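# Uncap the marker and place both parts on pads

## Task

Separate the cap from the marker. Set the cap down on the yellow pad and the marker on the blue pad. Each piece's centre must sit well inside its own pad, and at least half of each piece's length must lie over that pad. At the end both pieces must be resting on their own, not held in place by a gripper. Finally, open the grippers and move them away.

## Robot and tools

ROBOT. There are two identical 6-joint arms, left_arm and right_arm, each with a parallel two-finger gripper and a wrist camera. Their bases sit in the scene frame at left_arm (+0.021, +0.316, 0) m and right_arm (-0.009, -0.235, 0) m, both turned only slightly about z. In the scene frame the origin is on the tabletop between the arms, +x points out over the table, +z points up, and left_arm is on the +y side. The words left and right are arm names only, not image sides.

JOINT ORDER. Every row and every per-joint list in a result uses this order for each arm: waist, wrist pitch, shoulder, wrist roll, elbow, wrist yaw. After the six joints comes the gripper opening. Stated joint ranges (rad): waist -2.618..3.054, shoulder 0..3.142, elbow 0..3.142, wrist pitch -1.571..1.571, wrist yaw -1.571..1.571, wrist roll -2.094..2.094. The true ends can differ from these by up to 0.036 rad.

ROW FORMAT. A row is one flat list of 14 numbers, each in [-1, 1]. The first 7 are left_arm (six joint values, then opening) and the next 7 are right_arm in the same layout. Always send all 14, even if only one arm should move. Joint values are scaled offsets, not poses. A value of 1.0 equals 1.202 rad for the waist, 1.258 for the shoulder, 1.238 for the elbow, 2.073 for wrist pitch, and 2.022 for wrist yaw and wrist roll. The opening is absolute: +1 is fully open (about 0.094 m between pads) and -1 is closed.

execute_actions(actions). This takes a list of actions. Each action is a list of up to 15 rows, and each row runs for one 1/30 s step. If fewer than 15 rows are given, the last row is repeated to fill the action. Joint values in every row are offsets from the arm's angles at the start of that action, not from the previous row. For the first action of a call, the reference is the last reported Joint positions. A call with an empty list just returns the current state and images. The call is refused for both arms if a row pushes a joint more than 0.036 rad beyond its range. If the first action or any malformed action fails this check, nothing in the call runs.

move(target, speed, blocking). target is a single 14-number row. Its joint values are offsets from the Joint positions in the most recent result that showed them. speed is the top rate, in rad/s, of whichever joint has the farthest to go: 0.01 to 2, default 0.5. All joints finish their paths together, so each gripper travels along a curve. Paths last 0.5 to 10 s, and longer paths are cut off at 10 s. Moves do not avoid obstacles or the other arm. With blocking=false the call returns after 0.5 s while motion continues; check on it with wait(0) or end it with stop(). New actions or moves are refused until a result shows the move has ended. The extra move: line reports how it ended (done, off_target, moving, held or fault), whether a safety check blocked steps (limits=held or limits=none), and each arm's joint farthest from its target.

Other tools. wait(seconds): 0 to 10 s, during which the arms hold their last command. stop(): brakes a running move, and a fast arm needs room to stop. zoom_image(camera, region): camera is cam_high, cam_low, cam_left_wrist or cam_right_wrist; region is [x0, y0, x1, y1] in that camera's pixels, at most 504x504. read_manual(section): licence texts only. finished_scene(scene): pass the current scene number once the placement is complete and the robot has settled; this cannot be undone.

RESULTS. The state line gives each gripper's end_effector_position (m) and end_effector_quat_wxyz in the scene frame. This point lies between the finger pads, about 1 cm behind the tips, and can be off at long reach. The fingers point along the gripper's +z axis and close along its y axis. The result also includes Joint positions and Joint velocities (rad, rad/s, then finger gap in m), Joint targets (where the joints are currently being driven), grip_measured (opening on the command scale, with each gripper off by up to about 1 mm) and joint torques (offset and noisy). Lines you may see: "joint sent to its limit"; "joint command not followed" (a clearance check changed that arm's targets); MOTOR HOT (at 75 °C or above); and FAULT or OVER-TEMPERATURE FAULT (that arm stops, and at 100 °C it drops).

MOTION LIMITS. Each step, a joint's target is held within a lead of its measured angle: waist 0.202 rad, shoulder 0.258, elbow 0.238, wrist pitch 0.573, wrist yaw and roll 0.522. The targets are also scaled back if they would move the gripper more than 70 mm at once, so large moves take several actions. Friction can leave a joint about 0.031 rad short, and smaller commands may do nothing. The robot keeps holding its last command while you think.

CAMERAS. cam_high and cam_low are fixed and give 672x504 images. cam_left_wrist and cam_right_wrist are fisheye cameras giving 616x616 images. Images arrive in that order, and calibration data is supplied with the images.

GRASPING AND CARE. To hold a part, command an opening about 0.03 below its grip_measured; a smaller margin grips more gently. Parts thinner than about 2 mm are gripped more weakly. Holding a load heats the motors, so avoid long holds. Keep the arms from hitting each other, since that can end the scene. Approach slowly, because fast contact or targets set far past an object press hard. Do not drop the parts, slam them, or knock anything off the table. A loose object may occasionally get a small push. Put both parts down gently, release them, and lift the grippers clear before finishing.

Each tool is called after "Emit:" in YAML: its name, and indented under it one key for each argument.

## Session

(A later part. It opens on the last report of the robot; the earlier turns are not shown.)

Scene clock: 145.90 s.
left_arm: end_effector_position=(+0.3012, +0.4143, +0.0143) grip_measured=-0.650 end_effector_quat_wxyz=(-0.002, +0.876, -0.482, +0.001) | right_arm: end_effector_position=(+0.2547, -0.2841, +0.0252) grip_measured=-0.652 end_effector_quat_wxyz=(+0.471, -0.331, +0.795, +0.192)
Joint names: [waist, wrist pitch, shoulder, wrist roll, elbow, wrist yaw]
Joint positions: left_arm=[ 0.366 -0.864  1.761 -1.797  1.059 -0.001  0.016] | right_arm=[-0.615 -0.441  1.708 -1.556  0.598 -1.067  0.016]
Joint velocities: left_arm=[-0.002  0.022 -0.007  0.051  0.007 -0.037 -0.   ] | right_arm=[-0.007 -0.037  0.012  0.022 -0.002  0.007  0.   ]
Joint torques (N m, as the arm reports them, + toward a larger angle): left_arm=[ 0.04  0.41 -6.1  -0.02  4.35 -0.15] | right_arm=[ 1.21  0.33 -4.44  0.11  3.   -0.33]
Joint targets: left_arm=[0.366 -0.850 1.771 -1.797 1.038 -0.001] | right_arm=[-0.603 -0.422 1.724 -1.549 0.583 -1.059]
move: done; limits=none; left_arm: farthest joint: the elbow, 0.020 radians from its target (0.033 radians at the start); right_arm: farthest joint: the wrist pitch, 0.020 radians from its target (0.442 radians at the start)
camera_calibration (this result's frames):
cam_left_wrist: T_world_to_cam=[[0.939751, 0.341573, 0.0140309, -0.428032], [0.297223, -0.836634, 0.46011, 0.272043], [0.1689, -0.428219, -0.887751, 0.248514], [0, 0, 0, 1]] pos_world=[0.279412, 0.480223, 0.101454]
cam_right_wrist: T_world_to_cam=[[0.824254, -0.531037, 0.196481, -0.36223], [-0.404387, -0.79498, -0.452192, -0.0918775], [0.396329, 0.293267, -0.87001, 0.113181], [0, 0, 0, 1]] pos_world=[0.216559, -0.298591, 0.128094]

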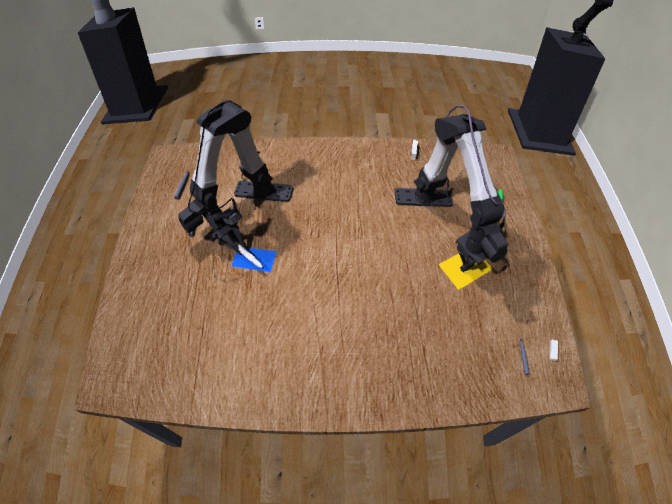

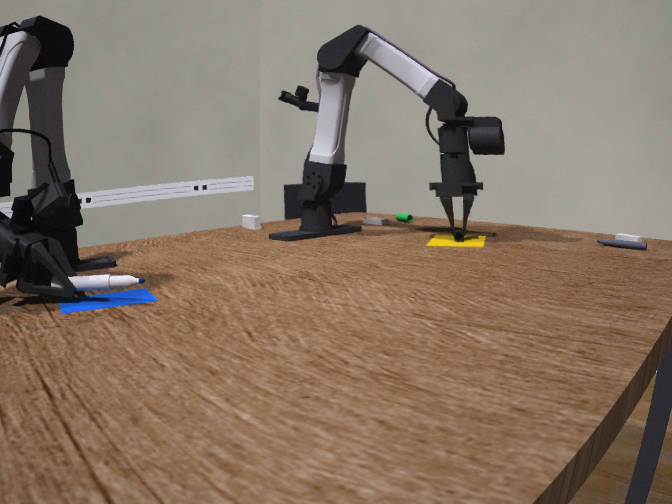

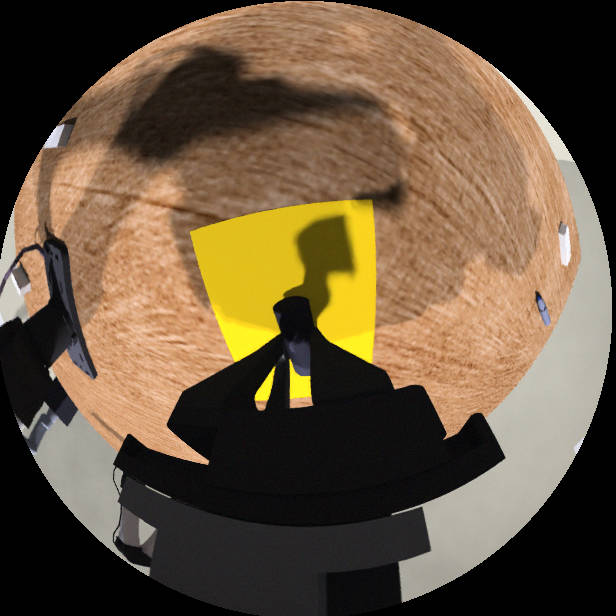

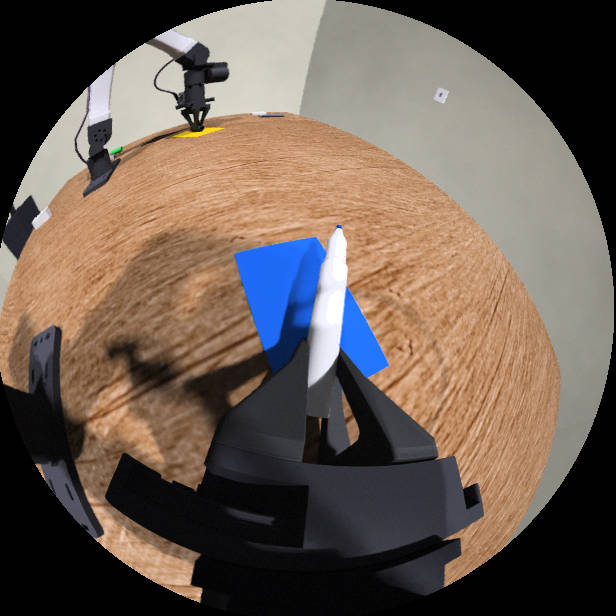

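Emit:
move:
  target: [0,0,0,0,0,0,0,0.045,0.01,0.05,0,-0.01,0,-0.78]
  speed: 0.2

Emit:
zoom_image:
  camera: "cam_low"
  region: [0, 200, 200, 330]

Emit:
zoom_image:
  camera: "cam_high"
  region: [190, 210, 310, 290]

Scene clock: 151.53 s.
left_arm: end_effector_position=(+0.3012, +0.4143, +0.0143) grip_measured=-0.003 end_effector_quat_wxyz=(-0.002, +0.876, -0.482, +0.001) | right_arm: end_effector_position=(+0.2547, -0.2712, +0.0183) grip_measured=-0.652 end_effector_quat_wxyz=(+0.464, -0.336, +0.790, +0.217)
Joint names: [waist, wrist pitch, shoulder, wrist roll, elbow, wrist yaw]
Joint positions: left_arm=[ 0.366 -0.864  1.761 -1.797  1.059 -0.001  0.047] | right_arm=[-0.577 -0.436  1.75  -1.555  0.598 -1.076  0.016]
Joint velocities: left_arm=[-0.002  0.037 -0.007  0.037 -0.002 -0.037 -0.001] | right_arm=[-0.007 -0.007  0.002 -0.051 -0.007 -0.007 -0.001]
Joint torques (N m, as the arm reports them, + toward a larger angle): left_arm=[ 0.03  0.28 -6.85 -0.02  5.85 -0.15] | right_arm=[ 1.44  0.24 -4.14  0.04  2.96 -0.31]
Joint targets: left_arm=[0.366 -0.864 1.761 -1.797 1.059 -0.001] | right_arm=[-0.561 -0.420 1.771 -1.556 0.585 -1.066]
move: off_target (right_arm); limits=none; left_arm: farthest joint: the waist, 0.000 radians from its target (0.000 radians at the start); right_arm: farthest joint: the shoulder, 0.021 radians from its target (0.063 radians at the start)
camera_calibration (this result's frames):
cam_left_wrist: T_world_to_cam=[[0.939751, 0.341573, 0.0140309, -0.428032], [0.297223, -0.836634, 0.46011, 0.272043], [0.1689, -0.428219, -0.887751, 0.248514], [0, 0, 0, 1]] pos_world=[0.279412, 0.480223, 0.101454]
cam_right_wrist: T_world_to_cam=[[0.847896, -0.50456, 0.162766, -0.352262], [-0.383159, -0.795384, -0.46963, -0.0899943], [0.366418, 0.335832, -0.86773, 0.122489], [0, 0, 0, 1]] pos_world=[0.219317, -0.290453, 0.121359]

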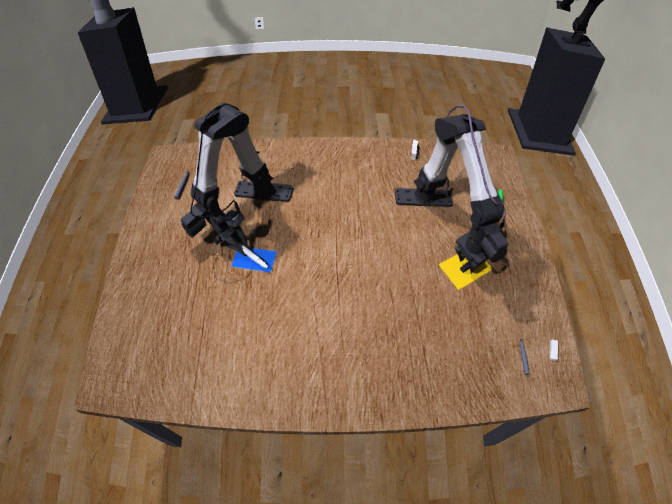

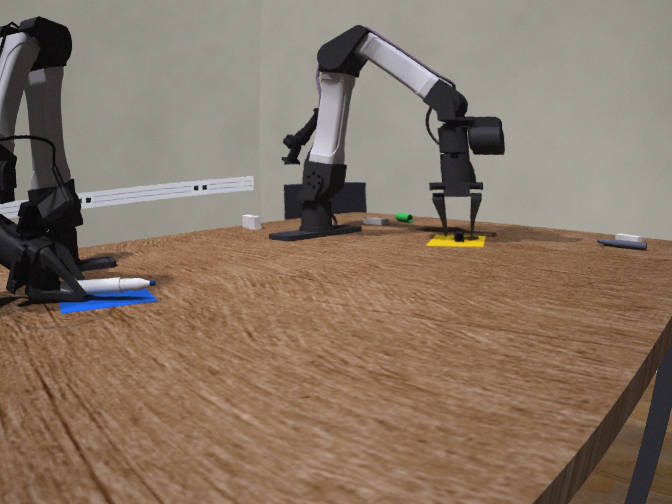

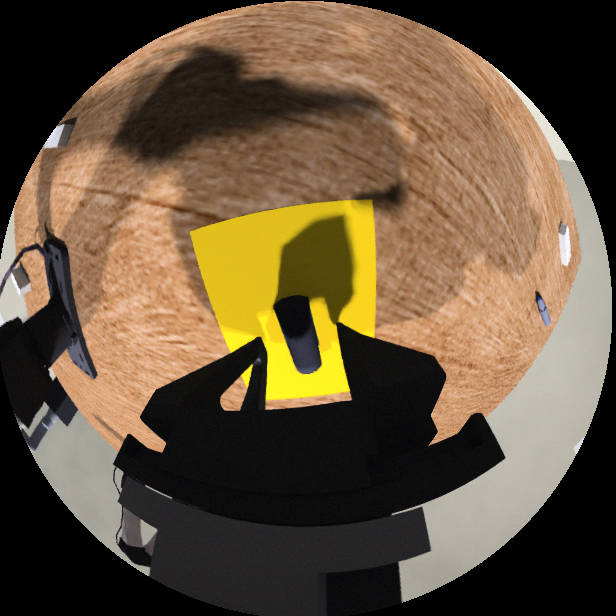

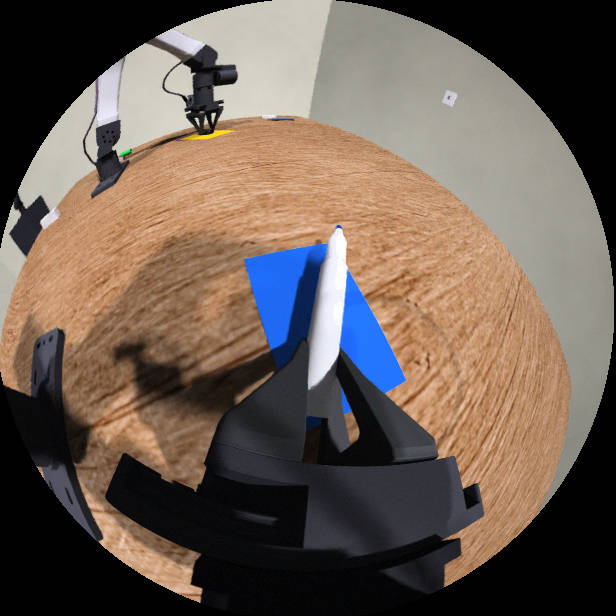

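Region (0, 200, 200, 330) of cam_low's 672x504 image, scaled by 2.520, with more detail than that image has; it fills the top 328 rows of this view, and the rest is white.

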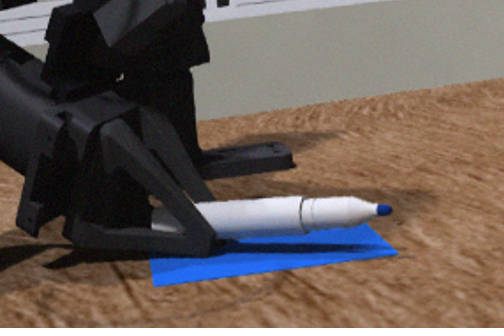

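Region (190, 210, 310, 290) of cam_high's 672x504 image, scaled by 4.200, with more detail than that image has.

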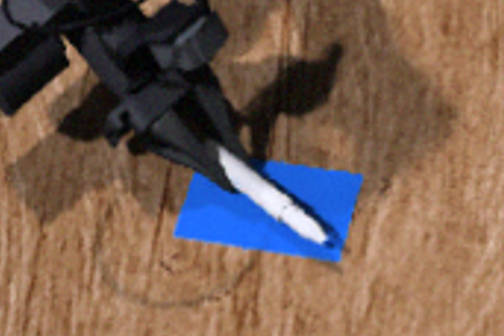

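Fingers touch the table; release, then lift.

Emit:
execute_actions:
  actions:
    - [[0,0,0,0,0,0,0,0,0,0,0,0,0,-0.3]]

Emit:
move:
  target: [0,-0.2,-0.08,0,0.26,0,0,0,-0.2,-0.25,0,0.08,0,-0.3]

Scene clock: 157.97 s.
left_arm: end_effector_position=(+0.3012, +0.4143, +0.0143) grip_measured=-0.003 end_effector_quat_wxyz=(-0.002, +0.876, -0.482, +0.001) | right_arm: end_effector_position=(+0.2549, -0.2710, +0.0189) grip_measured=-0.302 end_effector_quat_wxyz=(+0.466, -0.336, +0.789, +0.218)
Joint names: [waist, wrist pitch, shoulder, wrist roll, elbow, wrist yaw]
Joint positions: left_arm=[ 0.366 -0.864  1.761 -1.797  1.059 -0.001  0.047] | right_arm=[-0.577 -0.436  1.75  -1.555  0.598 -1.08   0.033]
Joint velocities: left_arm=[ 0.002 -0.007  0.007  0.022 -0.012  0.066  0.   ] | right_arm=[ 0.007  0.051  0.002 -0.007  0.007  0.007 -0.001]
Joint torques (N m, as the arm reports them, + toward a larger angle): left_arm=[ 0.03  0.28 -6.86 -0.02  5.84 -0.15] | right_arm=[ 0.18  0.11 -5.85  0.05  3.89 -0.37]
Joint targets: left_arm=[0.366 -0.864 1.761 -1.797 1.059 -0.001] | right_arm=[-0.577 -0.436 1.750 -1.555 0.598 -1.076]
camera_calibration (this result's frames):
cam_left_wrist: T_world_to_cam=[[0.939751, 0.341573, 0.0140309, -0.428032], [0.297223, -0.836634, 0.46011, 0.272043], [0.1689, -0.428219, -0.887751, 0.248514], [0, 0, 0, 1]] pos_world=[0.279412, 0.480223, 0.101454]
cam_right_wrist: T_world_to_cam=[[0.847397, -0.505126, 0.1636, -0.352486], [-0.381883, -0.793896, -0.473174, -0.0892652], [0.368894, 0.338491, -0.865645, 0.122921], [0, 0, 0, 1]] pos_world=[0.219262, -0.290525, 0.121834]

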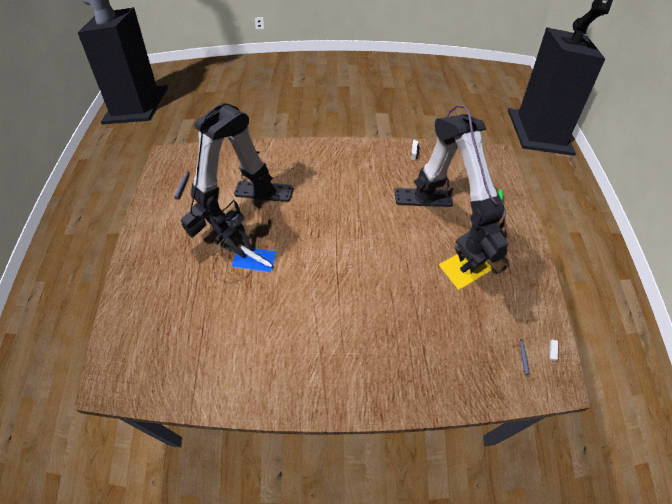

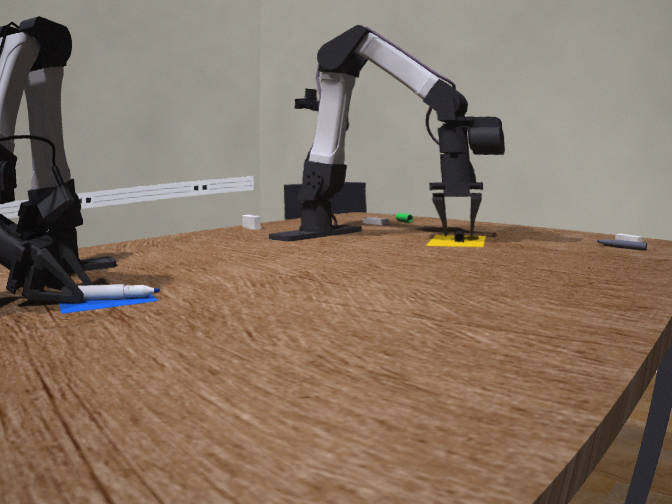

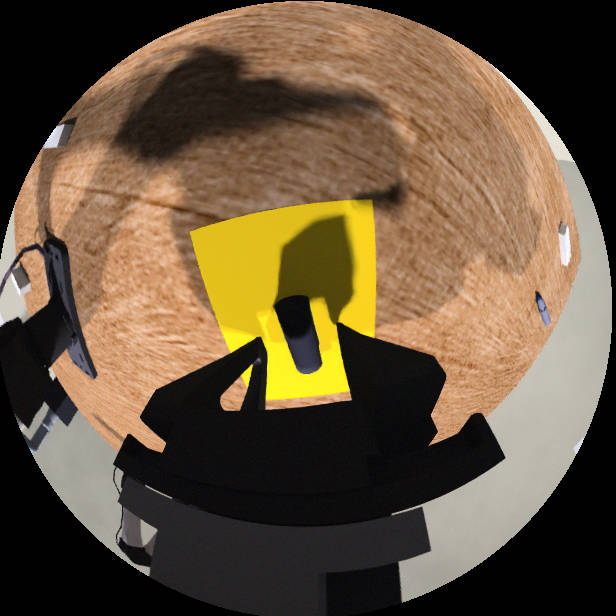

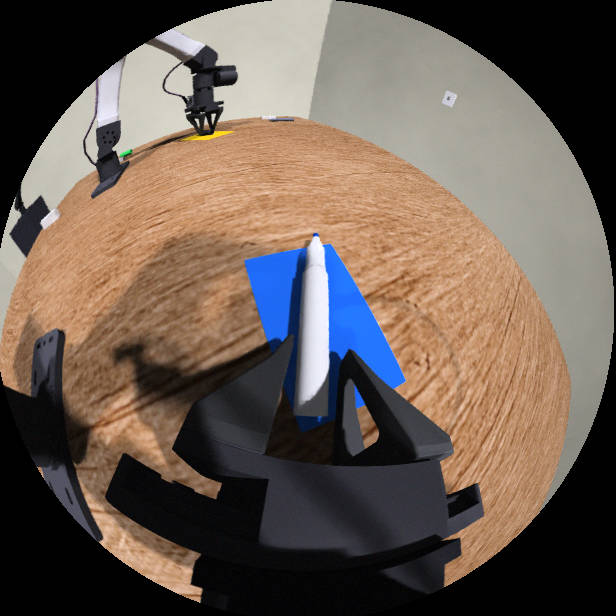

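Scene clock: 159.57 s.
left_arm: end_effector_position=(+0.3018, +0.4145, +0.1124) grip_measured=-0.003 end_effector_quat_wxyz=(+0.001, +0.876, -0.482, -0.001) | right_arm: end_effector_position=(+0.2417, -0.2590, +0.0930) grip_measured=-0.302 end_effector_quat_wxyz=(+0.463, -0.332, +0.791, +0.224)
Joint names: [waist, wrist pitch, shoulder, wrist roll, elbow, wrist yaw]
Joint positions: left_arm=[ 0.366 -1.263  1.671 -1.797  1.36  -0.001  0.047] | right_arm=[-0.577 -0.833  1.452 -1.555  0.681 -1.08   0.033]
Joint velocities: left_arm=[-0.007 -0.022  0.002  0.11  -0.007 -0.022  0.002] | right_arm=[-0.007  0.007  0.007  0.022  0.007 -0.051 -0.   ]
Joint torques (N m, as the arm reports them, + toward a larger angle): left_arm=[ 0.03  0.09 -7.37 -0.02  7.88 -0.15] | right_arm=[ 0.19 -0.04 -5.89  0.05  6.53 -0.41]
Joint targets: left_arm=[0.366 -1.279 1.660 -1.797 1.381 -0.001] | right_arm=[-0.577 -0.851 1.435 -1.555 0.697 -1.080]
move: off_target (left_arm); limits=none; left_arm: farthest joint: the elbow, 0.021 radians from its target (0.322 radians at the start); right_arm: farthest joint: the wrist pitch, 0.017 radians from its target (0.415 radians at the start)
camera_calibration (this result's frames):
cam_left_wrist: T_world_to_cam=[[0.939819, 0.341597, 0.0071652, -0.429327], [0.300204, -0.835588, 0.460077, 0.225589], [0.163148, -0.430238, -0.88785, 0.338146], [0, 0, 0, 1]] pos_world=[0.280599, 0.48064, 0.19951]
cam_right_wrist: T_world_to_cam=[[0.849283, -0.506848, 0.147727, -0.346806], [-0.387639, -0.788639, -0.477267, -0.0465598], [0.358405, 0.34807, -0.866252, 0.192912], [0, 0, 0, 1]] pos_world=[0.207348, -0.279644, 0.196122]

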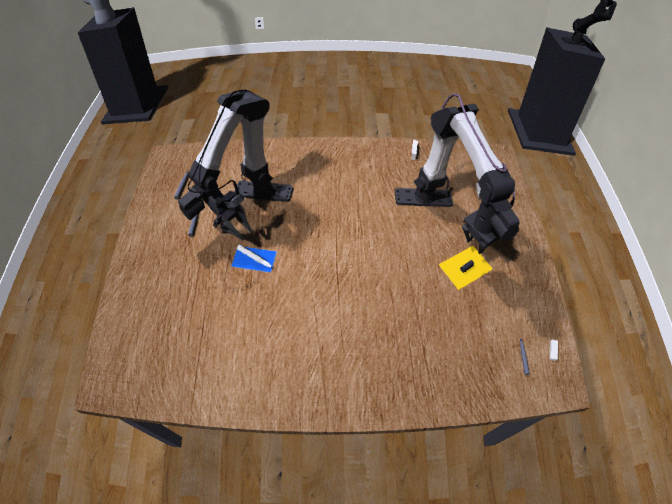

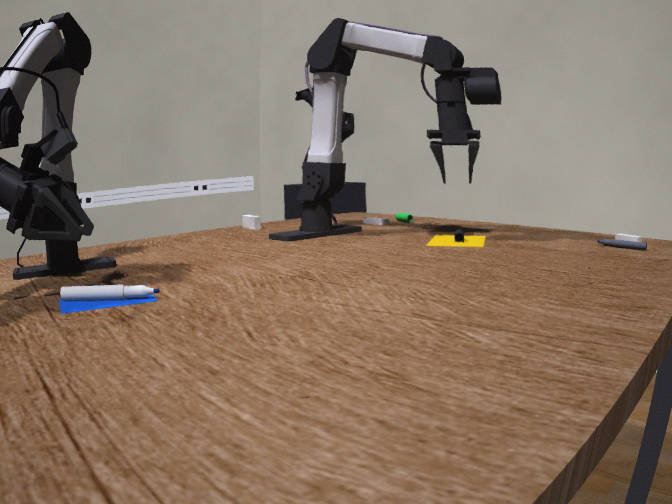

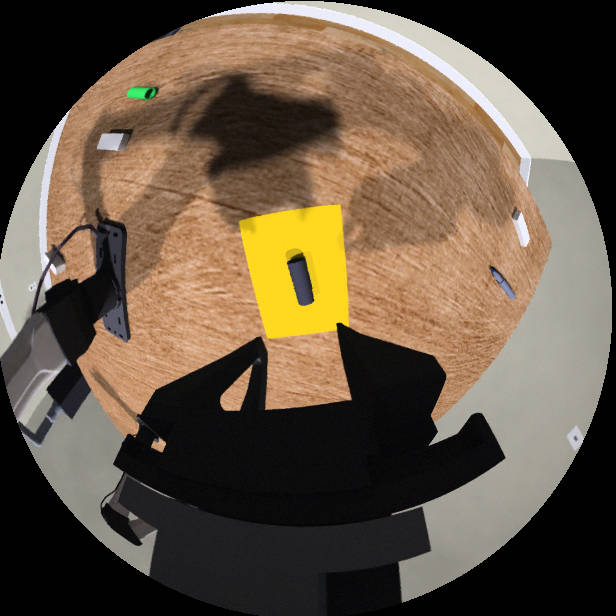

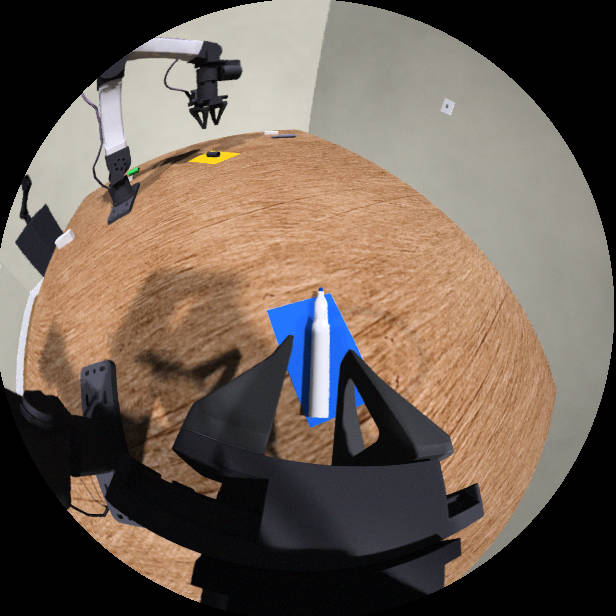

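Emit:
finished_scene:
  scene: 1

The scene is finished: the task was done.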